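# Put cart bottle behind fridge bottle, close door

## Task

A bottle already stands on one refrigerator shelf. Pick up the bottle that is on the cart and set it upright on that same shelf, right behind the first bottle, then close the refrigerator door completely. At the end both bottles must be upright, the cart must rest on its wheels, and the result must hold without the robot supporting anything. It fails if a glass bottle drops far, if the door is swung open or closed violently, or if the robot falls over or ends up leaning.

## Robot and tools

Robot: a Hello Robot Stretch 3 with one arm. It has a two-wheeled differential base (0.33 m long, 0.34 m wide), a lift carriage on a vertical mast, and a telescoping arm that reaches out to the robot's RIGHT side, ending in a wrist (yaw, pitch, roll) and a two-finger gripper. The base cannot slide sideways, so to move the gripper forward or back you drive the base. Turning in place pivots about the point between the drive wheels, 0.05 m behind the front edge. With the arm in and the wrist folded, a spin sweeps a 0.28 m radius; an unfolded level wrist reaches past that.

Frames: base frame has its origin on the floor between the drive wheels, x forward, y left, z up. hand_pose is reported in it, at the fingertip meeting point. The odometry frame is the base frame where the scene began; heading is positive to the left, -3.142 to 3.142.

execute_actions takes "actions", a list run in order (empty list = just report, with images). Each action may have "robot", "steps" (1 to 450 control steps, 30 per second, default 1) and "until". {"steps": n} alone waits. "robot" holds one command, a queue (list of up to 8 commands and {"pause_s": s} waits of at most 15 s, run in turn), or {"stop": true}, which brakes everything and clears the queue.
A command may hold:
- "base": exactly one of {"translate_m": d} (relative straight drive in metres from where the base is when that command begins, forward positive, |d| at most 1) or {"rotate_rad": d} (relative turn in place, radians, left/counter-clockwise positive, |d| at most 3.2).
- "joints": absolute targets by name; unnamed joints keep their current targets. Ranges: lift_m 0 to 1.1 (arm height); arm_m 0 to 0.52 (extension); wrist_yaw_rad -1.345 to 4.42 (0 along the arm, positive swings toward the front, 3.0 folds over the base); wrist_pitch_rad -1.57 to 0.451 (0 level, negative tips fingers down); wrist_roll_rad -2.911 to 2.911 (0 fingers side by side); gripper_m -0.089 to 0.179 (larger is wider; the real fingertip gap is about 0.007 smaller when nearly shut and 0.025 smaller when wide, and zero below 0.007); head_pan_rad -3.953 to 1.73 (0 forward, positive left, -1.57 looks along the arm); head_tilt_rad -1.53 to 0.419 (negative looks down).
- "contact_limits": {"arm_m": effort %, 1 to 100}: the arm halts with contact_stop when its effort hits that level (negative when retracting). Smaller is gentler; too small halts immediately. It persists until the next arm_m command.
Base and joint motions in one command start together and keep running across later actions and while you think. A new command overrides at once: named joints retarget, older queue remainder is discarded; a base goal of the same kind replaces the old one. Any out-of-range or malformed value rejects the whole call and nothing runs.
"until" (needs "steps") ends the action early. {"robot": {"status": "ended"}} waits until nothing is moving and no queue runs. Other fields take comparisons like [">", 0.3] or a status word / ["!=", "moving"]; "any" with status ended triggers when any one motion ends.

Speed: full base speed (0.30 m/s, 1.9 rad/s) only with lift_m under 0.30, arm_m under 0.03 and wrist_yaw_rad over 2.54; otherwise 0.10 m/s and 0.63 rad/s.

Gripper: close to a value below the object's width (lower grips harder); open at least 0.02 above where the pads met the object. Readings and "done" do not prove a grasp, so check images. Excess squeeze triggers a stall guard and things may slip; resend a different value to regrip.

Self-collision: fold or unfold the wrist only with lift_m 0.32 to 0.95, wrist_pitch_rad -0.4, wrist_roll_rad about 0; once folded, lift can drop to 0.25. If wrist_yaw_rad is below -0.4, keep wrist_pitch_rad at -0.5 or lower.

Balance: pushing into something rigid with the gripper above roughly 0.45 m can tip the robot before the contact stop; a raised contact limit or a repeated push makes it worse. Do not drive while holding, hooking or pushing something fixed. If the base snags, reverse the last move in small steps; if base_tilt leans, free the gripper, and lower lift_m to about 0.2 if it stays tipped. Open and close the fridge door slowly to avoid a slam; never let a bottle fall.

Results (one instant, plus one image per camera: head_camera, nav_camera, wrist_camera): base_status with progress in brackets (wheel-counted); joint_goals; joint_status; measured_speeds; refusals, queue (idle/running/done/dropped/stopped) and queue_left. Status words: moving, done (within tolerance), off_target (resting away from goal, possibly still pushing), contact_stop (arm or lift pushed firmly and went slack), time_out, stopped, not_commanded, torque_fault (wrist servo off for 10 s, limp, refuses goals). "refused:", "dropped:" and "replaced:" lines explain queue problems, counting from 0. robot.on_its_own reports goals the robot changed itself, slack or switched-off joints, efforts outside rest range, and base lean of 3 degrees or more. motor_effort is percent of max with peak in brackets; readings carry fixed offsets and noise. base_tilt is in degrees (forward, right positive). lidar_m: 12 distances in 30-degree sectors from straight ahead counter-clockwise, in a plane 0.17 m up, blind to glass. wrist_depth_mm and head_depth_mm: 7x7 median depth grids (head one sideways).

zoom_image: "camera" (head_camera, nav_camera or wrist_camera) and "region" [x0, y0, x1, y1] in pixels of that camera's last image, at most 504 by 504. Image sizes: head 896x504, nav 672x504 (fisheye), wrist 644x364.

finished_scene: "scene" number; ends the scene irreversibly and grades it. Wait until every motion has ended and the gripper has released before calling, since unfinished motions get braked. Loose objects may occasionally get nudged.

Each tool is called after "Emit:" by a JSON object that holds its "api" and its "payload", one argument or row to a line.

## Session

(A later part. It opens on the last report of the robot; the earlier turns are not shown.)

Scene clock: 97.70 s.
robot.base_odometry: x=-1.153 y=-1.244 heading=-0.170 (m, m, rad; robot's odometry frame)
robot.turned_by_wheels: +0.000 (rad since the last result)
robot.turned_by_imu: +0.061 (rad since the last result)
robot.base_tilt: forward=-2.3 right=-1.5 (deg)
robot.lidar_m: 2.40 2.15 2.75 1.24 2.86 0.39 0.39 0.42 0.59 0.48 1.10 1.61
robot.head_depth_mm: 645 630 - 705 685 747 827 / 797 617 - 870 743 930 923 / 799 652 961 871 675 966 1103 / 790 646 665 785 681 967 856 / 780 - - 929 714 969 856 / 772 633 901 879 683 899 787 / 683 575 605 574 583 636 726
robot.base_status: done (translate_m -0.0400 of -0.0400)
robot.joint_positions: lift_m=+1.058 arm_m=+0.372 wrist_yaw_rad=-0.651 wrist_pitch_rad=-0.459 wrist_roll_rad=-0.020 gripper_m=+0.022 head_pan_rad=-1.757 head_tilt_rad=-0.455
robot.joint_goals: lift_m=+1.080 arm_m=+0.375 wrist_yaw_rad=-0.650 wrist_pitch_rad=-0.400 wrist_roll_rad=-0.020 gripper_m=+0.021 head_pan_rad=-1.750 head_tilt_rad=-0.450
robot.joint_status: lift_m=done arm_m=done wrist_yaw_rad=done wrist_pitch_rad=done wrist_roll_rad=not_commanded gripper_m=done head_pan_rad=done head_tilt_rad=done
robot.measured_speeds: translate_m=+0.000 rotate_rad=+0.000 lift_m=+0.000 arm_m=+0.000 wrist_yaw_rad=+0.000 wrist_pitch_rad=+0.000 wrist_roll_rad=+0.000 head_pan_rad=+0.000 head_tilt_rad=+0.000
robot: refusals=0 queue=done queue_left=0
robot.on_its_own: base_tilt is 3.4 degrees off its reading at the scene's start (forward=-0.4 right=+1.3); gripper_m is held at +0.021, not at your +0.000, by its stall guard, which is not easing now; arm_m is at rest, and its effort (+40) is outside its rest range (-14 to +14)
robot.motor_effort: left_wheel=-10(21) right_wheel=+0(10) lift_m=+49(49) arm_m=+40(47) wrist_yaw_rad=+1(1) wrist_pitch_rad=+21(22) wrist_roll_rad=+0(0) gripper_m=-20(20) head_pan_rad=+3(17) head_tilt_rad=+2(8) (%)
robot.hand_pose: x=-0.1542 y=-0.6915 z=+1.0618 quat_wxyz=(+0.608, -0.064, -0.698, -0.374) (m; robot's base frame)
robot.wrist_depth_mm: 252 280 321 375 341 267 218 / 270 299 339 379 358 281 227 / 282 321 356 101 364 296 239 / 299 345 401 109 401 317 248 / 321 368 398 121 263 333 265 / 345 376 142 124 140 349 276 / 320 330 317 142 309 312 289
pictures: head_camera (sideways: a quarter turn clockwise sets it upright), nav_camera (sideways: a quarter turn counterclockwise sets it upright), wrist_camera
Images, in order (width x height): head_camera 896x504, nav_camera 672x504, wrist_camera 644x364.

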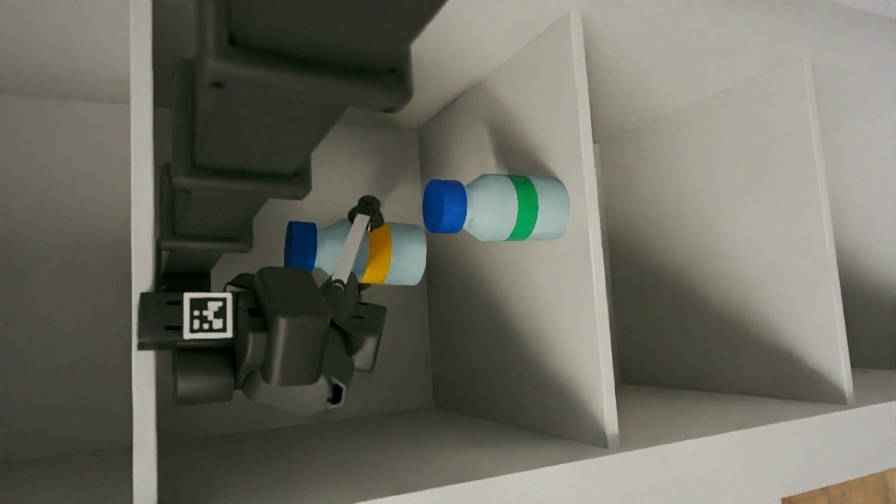

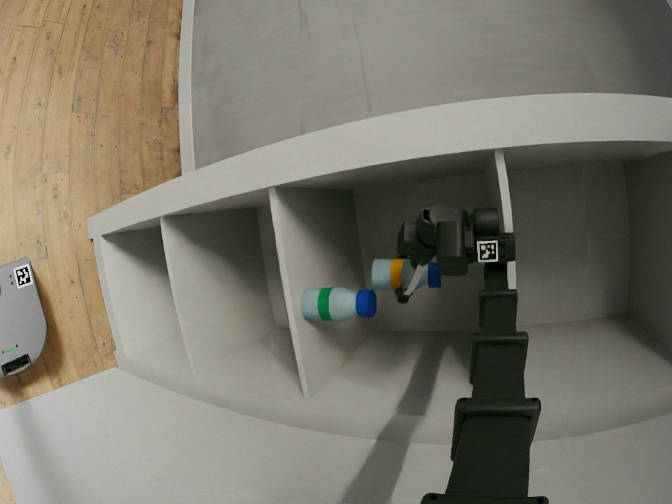

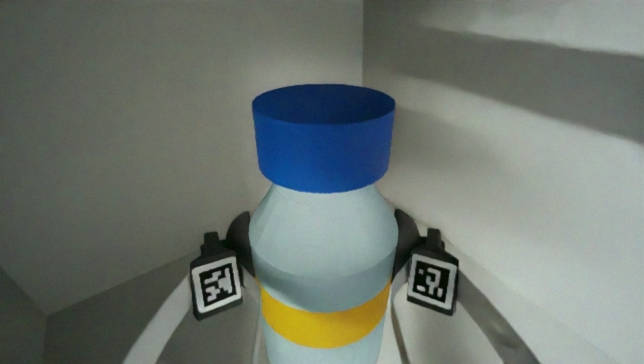

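The wrist is jammed against the upper shelf, so I'm straightening it, lowering the lift, and then extending again.

Emit:
{"api": "execute_actions", "payload": {
  "actions": [
    {"robot":[{"joints":{"wrist_yaw_rad":-0.2,"arm_m":0.33}},{"joints":{"lift_m":1.0}},{"base":{"rotate_rad":-0.06}},{"joints":{"arm_m":0.40}},{"joints":{"wrist_yaw_rad":-0.65}}],"steps":450,"until":{"robot":{"status":"ended"}}}
  ]
}}

Scene clock: 105.50 s.
robot.base_odometry: x=-1.153 y=-1.244 heading=-0.230 (m, m, rad; robot's odometry frame)
robot.turned_by_wheels: -0.060 (rad since the last result)
robot.turned_by_imu: -0.173 (rad since the last result)
robot.base_tilt: forward=-0.5 right=+1.2 (deg)
robot.lidar_m: 2.40 2.17 2.89 1.31 1.23 0.42 0.39 0.40 0.51 0.58 0.47 1.34
robot.head_depth_mm: 502 528 545 - - 711 727 / 598 635 653 - 737 772 854 / 741 796 - 762 692 902 1022 / 746 825 714 589 631 922 1072 / 721 797 - 752 627 919 819 / 701 779 844 821 623 915 794 / 683 754 825 818 596 886 733
robot.base_status: done (rotate_rad -0.0598 of -0.0600)
robot.joint_positions: lift_m=+1.000 arm_m=+0.400 wrist_yaw_rad=-0.649 wrist_pitch_rad=-0.460 wrist_roll_rad=-0.020 gripper_m=+0.022 head_pan_rad=-1.756 head_tilt_rad=-0.454
robot.joint_goals: lift_m=+1.000 arm_m=+0.400 wrist_yaw_rad=-0.650 wrist_pitch_rad=-0.400 wrist_roll_rad=-0.020 gripper_m=+0.021 head_pan_rad=-1.750 head_tilt_rad=-0.450
robot.joint_status: lift_m=done arm_m=done wrist_yaw_rad=done wrist_pitch_rad=done wrist_roll_rad=not_commanded gripper_m=done head_pan_rad=done head_tilt_rad=done
robot.measured_speeds: translate_m=+0.000 rotate_rad=+0.000 lift_m=+0.000 arm_m=+0.000 wrist_yaw_rad=+0.000 wrist_pitch_rad=+0.000 wrist_roll_rad=+0.000 head_pan_rad=+0.000 head_tilt_rad=+0.000
robot: refusals=0 queue=done queue_left=0
robot.on_its_own: gripper_m is held at +0.021, not at your +0.000, by its stall guard, which is not easing now
robot.motor_effort: left_wheel=+3(17) right_wheel=-3(49) lift_m=+26(48) arm_m=+4(42) wrist_yaw_rad=+0(11) wrist_pitch_rad=+22(25) wrist_roll_rad=+0(0) gripper_m=-20(21) head_pan_rad=+3(4) head_tilt_rad=+1(2) (%)
robot.hand_pose: x=-0.1537 y=-0.7190 z=+1.0032 quat_wxyz=(+0.608, -0.062, -0.698, -0.373) (m; robot's base frame)
robot.wrist_depth_mm: 204 232 276 281 217 181 153 / 212 243 293 273 232 190 161 / 225 260 302 101 238 203 168 / 240 279 340 108 265 215 178 / 252 292 287 121 198 231 189 / 260 257 142 122 140 242 200 / 222 225 219 141 223 225 212
pictures: head_camera (sideways: a quarter turn clockwise sets it upright), nav_camera (sideways: a quarter turn counterclockwise sets it upright), wrist_camera
Images, in order (width x height): head_camera 896x504, nav_camera 672x504, wrist_camera 644x364.

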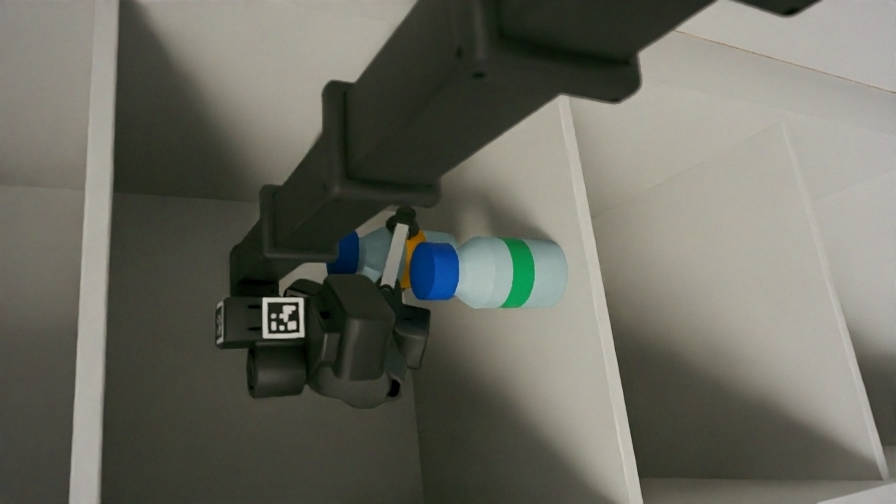

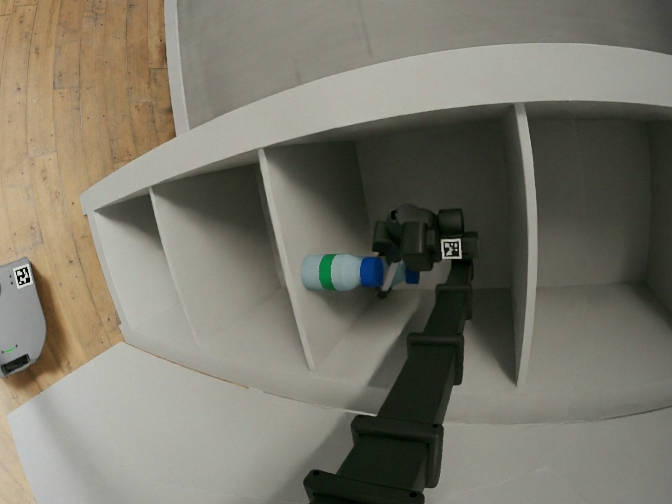

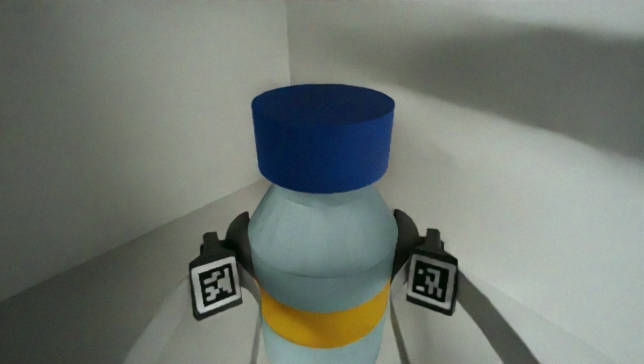

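Emit:
{"api": "execute_actions", "payload": {
  "actions": [
    {"robot":{"base":{"rotate_rad":0.11},"joints":{"arm_m":0.38}},"steps":450,"until":{"robot":{"status":"ended"}}}
  ]
}}

Scene clock: 106.97 s.
robot.base_odometry: x=-1.153 y=-1.244 heading=-0.120 (m, m, rad; robot's odometry frame)
robot.turned_by_wheels: +0.110 (rad since the last result)
robot.turned_by_imu: +0.110 (rad since the last result)
robot.base_tilt: forward=-0.4 right=+1.4 (deg)
robot.lidar_m: 2.41 2.16 2.80 1.23 1.30 0.41 0.39 0.41 0.57 0.47 0.48 1.48
robot.head_depth_mm: 620 638 653 - - 732 788 / 743 805 828 - 695 877 883 / 745 823 - 586 618 925 1077 / 724 804 691 709 632 928 821 / 709 783 - 788 629 920 798 / 697 775 844 785 624 907 790 / 677 739 693 642 572 590 661
robot.base_status: done (rotate_rad +0.1098 of +0.1100)
robot.joint_positions: lift_m=+1.000 arm_m=+0.380 wrist_yaw_rad=-0.649 wrist_pitch_rad=-0.460 wrist_roll_rad=-0.020 gripper_m=+0.022 head_pan_rad=-1.756 head_tilt_rad=-0.454
robot.joint_goals: lift_m=+1.000 arm_m=+0.380 wrist_yaw_rad=-0.650 wrist_pitch_rad=-0.400 wrist_roll_rad=-0.020 gripper_m=+0.021 head_pan_rad=-1.750 head_tilt_rad=-0.450
robot.joint_status: lift_m=done arm_m=done wrist_yaw_rad=done wrist_pitch_rad=done wrist_roll_rad=not_commanded gripper_m=done head_pan_rad=done head_tilt_rad=done
robot.measured_speeds: translate_m=+0.000 rotate_rad=+0.000 lift_m=+0.000 arm_m=+0.000 wrist_yaw_rad=+0.000 wrist_pitch_rad=+0.000 wrist_roll_rad=+0.000 head_pan_rad=+0.000 head_tilt_rad=+0.000
robot: refusals=0 queue=done queue_left=0
robot.on_its_own: gripper_m is held at +0.021, not at your +0.000, by its stall guard, which is not easing now
robot.motor_effort: left_wheel=-3(6) right_wheel=+5(12) lift_m=+25(26) arm_m=-4(4) wrist_yaw_rad=+0(1) wrist_pitch_rad=+21(22) wrist_roll_rad=+0(0) gripper_m=-20(20) head_pan_rad=+2(3) head_tilt_rad=+1(1) (%)
robot.hand_pose: x=-0.1538 y=-0.6995 z=+1.0032 quat_wxyz=(+0.608, -0.063, -0.698, -0.374) (m; robot's base frame)
robot.wrist_depth_mm: 208 233 271 321 314 249 207 / 219 249 289 331 328 263 216 / 233 263 301 101 332 276 225 / 249 285 339 108 352 297 236 / 268 296 291 120 212 299 249 / 260 257 141 123 140 257 252 / 224 222 219 141 224 225 225
pictures: head_camera (sideways: a quarter turn clockwise sets it upright), nav_camera (sideways: a quarter turn counterclockwise sets it upright), wrist_camera
Images, in order (width x height): head_camera 896x504, nav_camera 672x504, wrist_camera 644x364.

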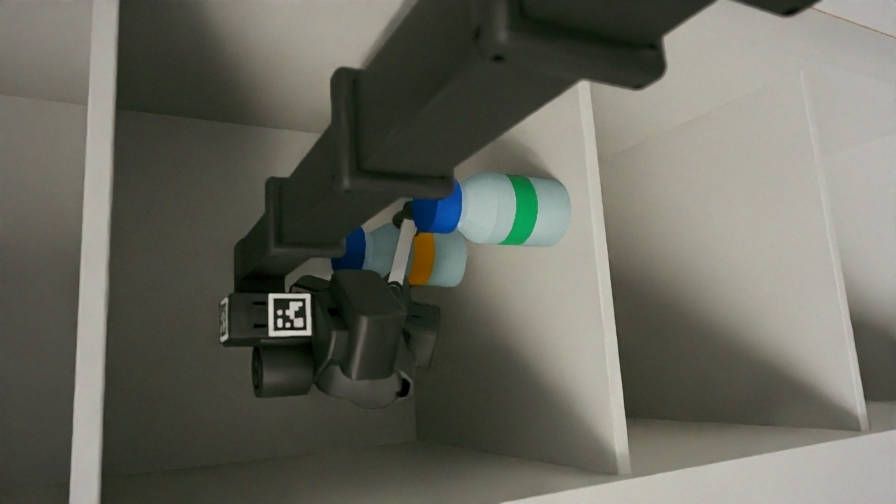

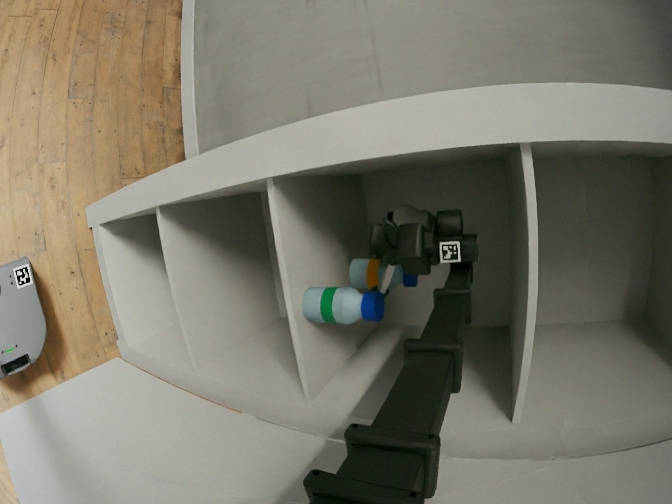

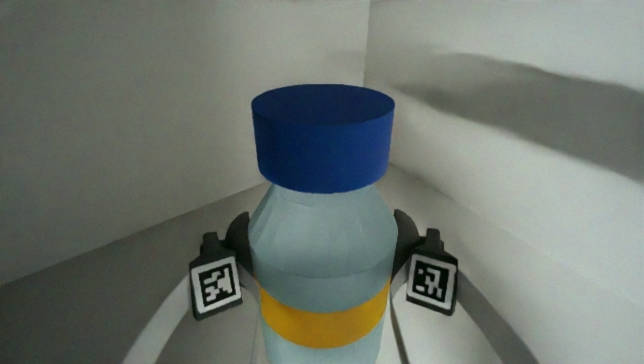

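Emit:
{"api": "execute_actions", "payload": {
  "actions": [
    {"robot":[{"base":{"translate_m":-0.02}},{"joints":{"lift_m":0.965}}],"steps":450,"until":{"robot":{"status":"ended"}}}
  ]
}}

Scene clock: 109.43 s.
robot.base_odometry: x=-1.173 y=-1.242 heading=-0.120 (m, m, rad; robot's odometry frame)
robot.turned_by_wheels: +0.000 (rad since the last result)
robot.turned_by_imu: +0.000 (rad since the last result)
robot.base_tilt: forward=-0.5 right=+1.3 (deg)
robot.lidar_m: 2.42 2.19 2.80 1.23 1.32 0.38 0.37 0.39 0.54 0.48 0.48 1.48
robot.head_depth_mm: 583 601 616 625 - - 805 / 731 759 782 - - 876 838 / 746 821 896 - 634 929 1082 / 726 808 858 586 610 923 821 / 710 790 - 749 629 920 797 / 698 775 834 785 624 914 791 / 685 751 805 740 596 665 680
robot.base_status: done (translate_m -0.0200 of -0.0200)
robot.joint_positions: lift_m=+0.965 arm_m=+0.380 wrist_yaw_rad=-0.650 wrist_pitch_rad=-0.448 wrist_roll_rad=-0.020 gripper_m=+0.022 head_pan_rad=-1.756 head_tilt_rad=-0.454
robot.joint_goals: lift_m=+0.965 arm_m=+0.380 wrist_yaw_rad=-0.650 wrist_pitch_rad=-0.400 wrist_roll_rad=-0.020 gripper_m=+0.021 head_pan_rad=-1.750 head_tilt_rad=-0.450
robot.joint_status: lift_m=done arm_m=done wrist_yaw_rad=done wrist_pitch_rad=done wrist_roll_rad=not_commanded gripper_m=done head_pan_rad=done head_tilt_rad=done
robot.measured_speeds: translate_m=+0.000 rotate_rad=+0.000 lift_m=+0.000 arm_m=+0.000 wrist_yaw_rad=+0.000 wrist_pitch_rad=+0.000 wrist_roll_rad=+0.000 head_pan_rad=+0.000 head_tilt_rad=+0.000
robot: refusals=0 queue=done queue_left=0
robot.on_its_own: gripper_m is held at +0.021, not at your +0.000, by its stall guard, which is not easing now
robot.motor_effort: left_wheel=-3(7) right_wheel=+5(8) lift_m=+24(26) arm_m=-4(4) wrist_yaw_rad=+0(1) wrist_pitch_rad=+17(21) wrist_roll_rad=+0(0) gripper_m=-19(20) head_pan_rad=+3(3) head_tilt_rad=+1(1) (%)
robot.hand_pose: x=-0.1549 y=-0.7007 z=+0.9709 quat_wxyz=(+0.610, -0.067, -0.697, -0.370) (m; robot's base frame)
robot.wrist_depth_mm: 208 231 271 326 289 233 192 / 220 247 287 320 305 245 200 / 233 264 298 101 306 256 209 / 247 283 312 107 313 270 219 / 253 264 251 120 245 262 229 / 223 221 142 123 140 222 221 / 192 190 189 142 191 191 190
pictures: head_camera (sideways: a quarter turn clockwise sets it upright), nav_camera (sideways: a quarter turn counterclockwise sets it upright), wrist_camera
Images, in order (width x height): head_camera 896x504, nav_camera 672x504, wrist_camera 644x364.

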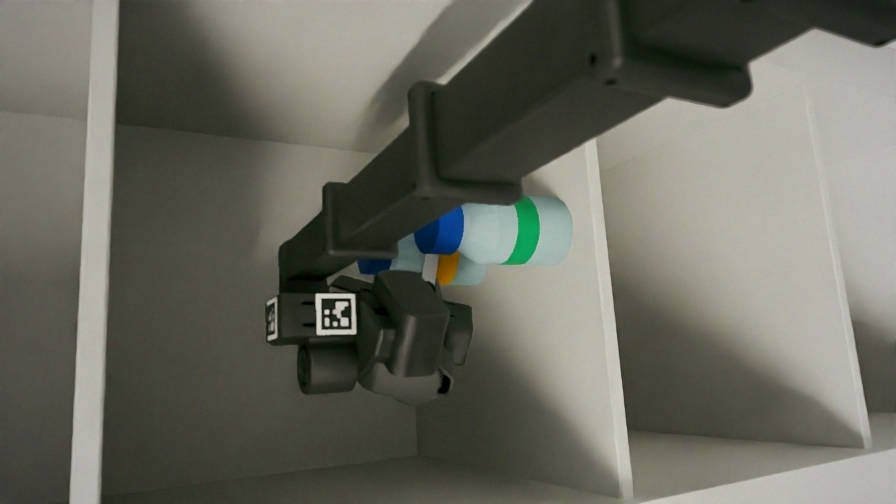

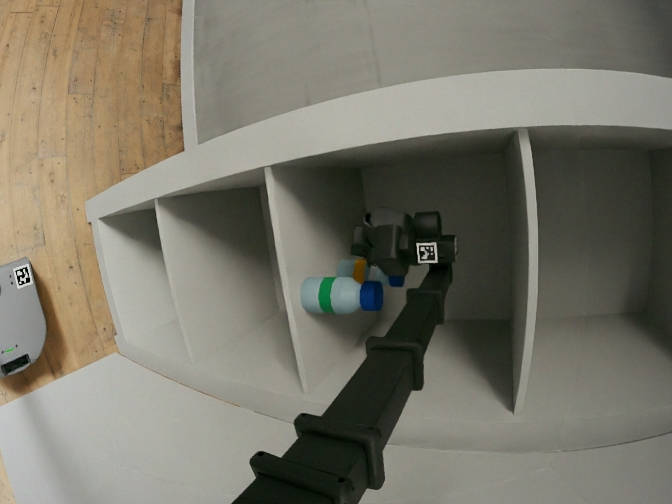

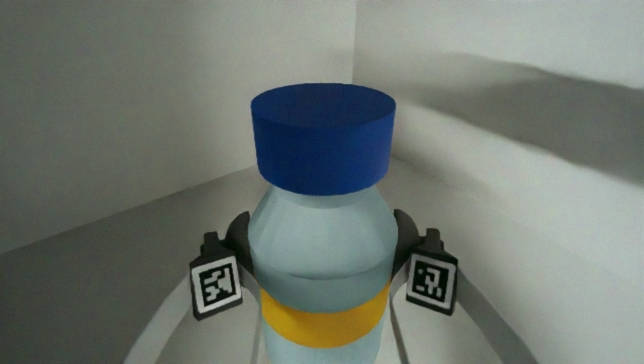

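Emit:
{"api": "execute_actions", "payload": {
  "actions": [
    {"robot":[{"joints":{"lift_m":0.957}},{"joints":{"gripper_m":0.11}},{"joints":{"lift_m":1.04,"wrist_pitch_rad":-0.2}},{"joints":{"wrist_yaw_rad":0,"gripper_m":0.03}},{"joints":{"arm_m":0.0}},{"joints":{"lift_m":0.6,"wrist_pitch_rad":-0.4}}],"steps":450,"until":{"robot":{"status":"ended"}}}
  ]
}}

Scene clock: 123.53 s.
robot.base_odometry: x=-1.173 y=-1.242 heading=-0.120 (m, m, rad; robot's odometry frame)
robot.turned_by_wheels: +0.000 (rad since the last result)
robot.turned_by_imu: +0.003 (rad since the last result)
robot.base_tilt: forward=-0.5 right=+1.4 (deg)
robot.lidar_m: 2.42 2.19 2.79 1.23 1.32 0.38 0.37 0.39 0.54 0.48 0.48 1.48
robot.head_depth_mm: 568 601 617 631 639 703 768 / 730 760 782 767 696 853 839 / 744 822 906 845 664 928 1077 / 727 808 881 710 608 926 820 / 711 792 866 834 629 918 799 / 698 774 849 825 623 913 791 / 686 751 806 739 595 665 681
robot.base_status: done (translate_m -0.0200 of -0.0200)
robot.joint_positions: lift_m=+0.600 arm_m=+0.002 wrist_yaw_rad=+0.000 wrist_pitch_rad=-0.414 wrist_roll_rad=-0.020 gripper_m=+0.030 head_pan_rad=-1.756 head_tilt_rad=-0.454
robot.joint_goals: lift_m=+0.600 arm_m=+0.000 wrist_yaw_rad=+0.000 wrist_pitch_rad=-0.400 wrist_roll_rad=-0.020 gripper_m=+0.030 head_pan_rad=-1.750 head_tilt_rad=-0.450
robot.joint_status: lift_m=done arm_m=done wrist_yaw_rad=done wrist_pitch_rad=done wrist_roll_rad=not_commanded gripper_m=done head_pan_rad=done head_tilt_rad=done
robot.measured_speeds: translate_m=+0.000 rotate_rad=+0.000 lift_m=+0.000 arm_m=+0.000 wrist_yaw_rad=+0.000 wrist_pitch_rad=+0.000 wrist_roll_rad=+0.000 head_pan_rad=+0.000 head_tilt_rad=+0.000
robot: refusals=0 queue=done queue_left=0
robot.motor_effort: left_wheel=-3(3) right_wheel=+5(5) lift_m=+22(30) arm_m=-4(4) wrist_yaw_rad=+1(1) wrist_pitch_rad=+5(19) wrist_roll_rad=+0(0) gripper_m=-1(80) head_pan_rad=+3(3) head_tilt_rad=+1(1) (%)
robot.hand_pose: x=-0.0216 y=-0.3714 z=+0.6138 quat_wxyz=(+0.699, +0.147, -0.685, -0.144) (m; robot's base frame)
robot.wrist_depth_mm: 193 222 434 589 585 548 362 / 209 224 437 637 624 553 368 / 234 237 437 493 493 484 368 / 896 259 354 367 372 369 347 / 988 282 312 323 318 319 320 / 904 333 343 724 748 542 364 / 749 711 505 645 636 516 382
pictures: head_camera (sideways: a quarter turn clockwise sets it upright), nav_camera (sideways: a quarter turn counterclockwise sets it upright), wrist_camera
Images, in order (width x height): head_camera 896x504, nav_camera 672x504, wrist_camera 644x364.

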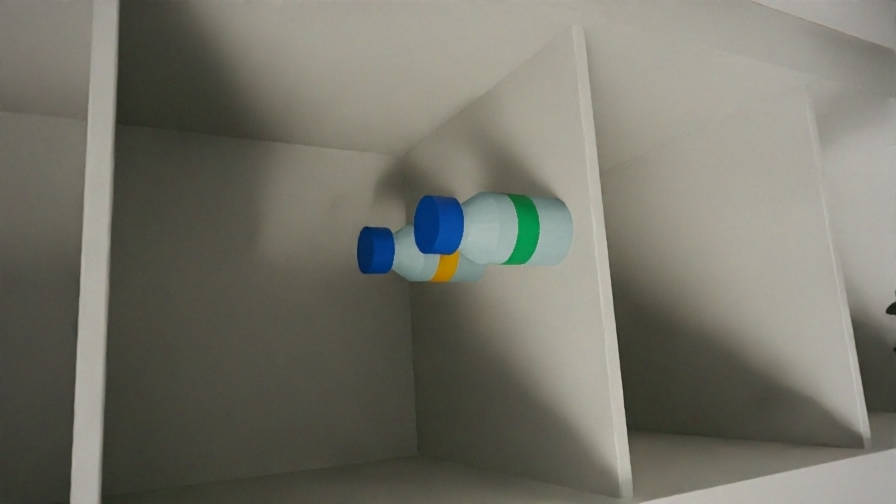

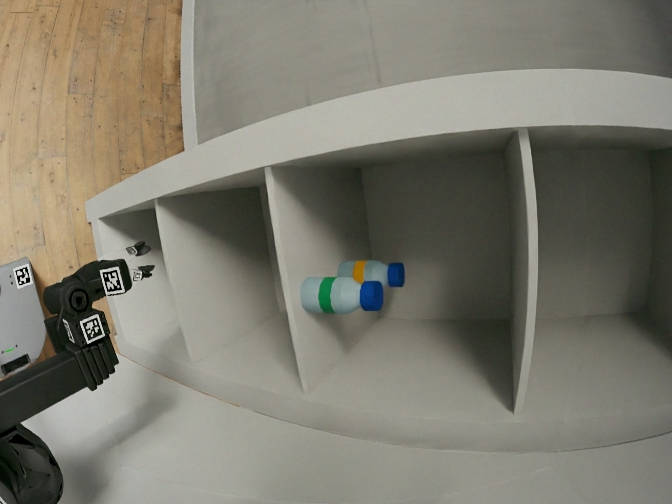

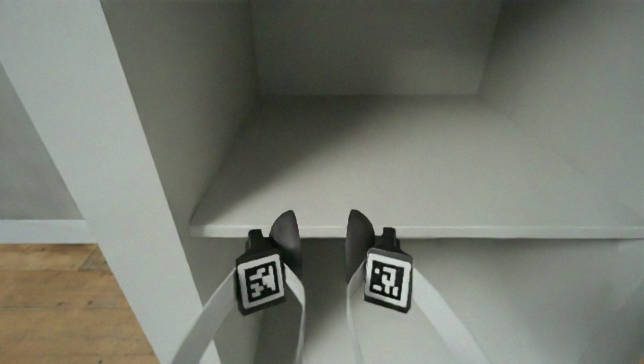

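Emit:
{"api": "execute_actions", "payload": {
  "actions": [
    {"robot":[{"joints":{"wrist_yaw_rad":3.0,"lift_m":0.4}},{"joints":{"lift_m":0.27}},{"base":{"rotate_rad":2.04}},{"base":{"translate_m":0.85}},{"base":{"rotate_rad":2.02}},{"base":{"translate_m":1.0}},{"base":{"rotate_rad":2.22},"joints":{"head_pan_rad":-1.0,"head_tilt_rad":-1.0}},{"base":{"translate_m":1.0},"joints":{"lift_m":0.33}}],"steps":450,"until":{"robot":{"status":"ended"}}},
    {"steps":450,"until":{"robot":{"status":"ended"}}},
    {"steps":450,"until":{"robot":{"status":"ended"}}}
  ]
}}

Scene clock: 157.37 s.
robot.base_odometry: x=-1.169 y=-1.282 heading=-0.124 (m, m, rad; robot's odometry frame)
robot.turned_by_wheels: +6.280 (rad since the last result)
robot.turned_by_imu: +6.298 (rad since the last result)
robot.base_tilt: forward=-0.5 right=+1.3 (deg)
robot.lidar_m: 2.41 2.17 2.82 1.25 1.37 2.40 2.34 0.50 0.38 0.37 0.39 1.48
robot.head_depth_mm: 319 366 433 529 679 949 1101 / 336 362 466 590 782 1151 1084 / 1035 1191 555 684 925 1214 - / 1112 1336 1608 1493 1308 1208 - / 1205 1467 1662 1479 1320 1192 1096 / 1313 1628 1684 1484 1315 1188 1076 / 1446 1807 1675 1474 1314 1182 1079
robot.base_status: done (translate_m +1.0000 of +1.0000)
robot.joint_positions: lift_m=+0.330 arm_m=+0.001 wrist_yaw_rad=+3.001 wrist_pitch_rad=-0.415 wrist_roll_rad=-0.020 gripper_m=+0.030 head_pan_rad=-1.005 head_tilt_rad=-0.990
robot.joint_goals: lift_m=+0.330 arm_m=+0.000 wrist_yaw_rad=+3.000 wrist_pitch_rad=-0.400 wrist_roll_rad=-0.020 gripper_m=+0.030 head_pan_rad=-1.000 head_tilt_rad=-1.000
robot.joint_status: lift_m=done arm_m=done wrist_yaw_rad=done wrist_pitch_rad=done wrist_roll_rad=not_commanded gripper_m=done head_pan_rad=done head_tilt_rad=done
robot.measured_speeds: translate_m=+0.000 rotate_rad=+0.000 lift_m=+0.000 arm_m=+0.000 wrist_yaw_rad=+0.000 wrist_pitch_rad=+0.000 wrist_roll_rad=+0.000 head_pan_rad=+0.000 head_tilt_rad=+0.000
robot: refusals=0 queue=done queue_left=0
robot.motor_effort: left_wheel=+0(20) right_wheel=+1(61) lift_m=+23(26) arm_m=-1(4) wrist_yaw_rad=+0(8) wrist_pitch_rad=+6(6) wrist_roll_rad=+0(0) gripper_m=+0(0) head_pan_rad=+2(41) head_tilt_rad=-5(31) (%)
robot.hand_pose: x=+0.0102 y=+0.0764 z=+0.3435 quat_wxyz=(+0.193, +0.693, +0.099, +0.687) (m; robot's base frame)
robot.wrist_depth_mm: - - - - - - - / - - - - - - - / - - - - - - - / 855 833 831 869 818 848 859 / 662 685 - 680 701 673 679 / 567 556 - 549 579 564 563 / 482 494 - - 480 476 488
pictures: head_camera (sideways: a quarter turn clockwise sets it upright), nav_camera (sideways: a quarter turn counterclockwise sets it upright), wrist_camera
Images, in order (width x height): head_camera 896x504, nav_camera 672x504, wrist_camera 644x364.

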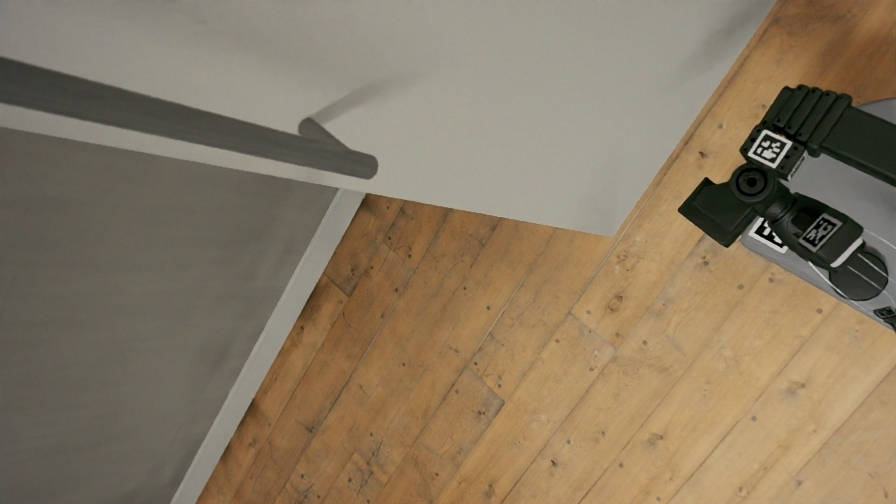

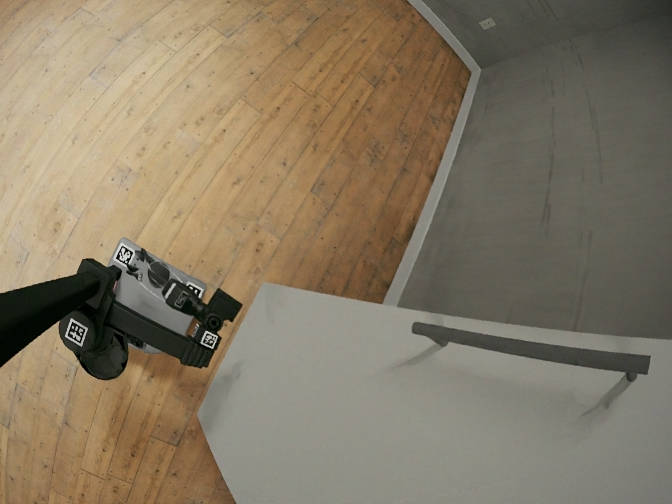

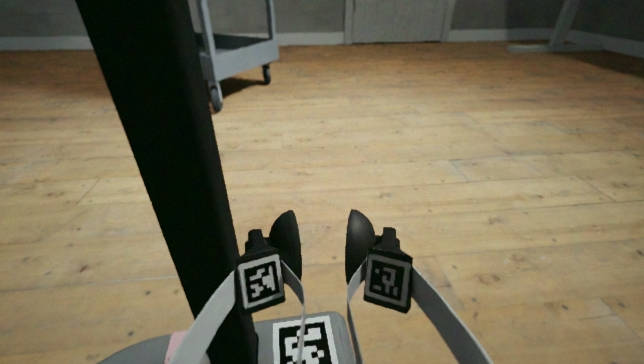

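The door has swung shut and sits parallel to the robot.

Emit:
{"api": "finished_scene", "payload": {
  "scene": 2
}}

The scene is finished: the task was done.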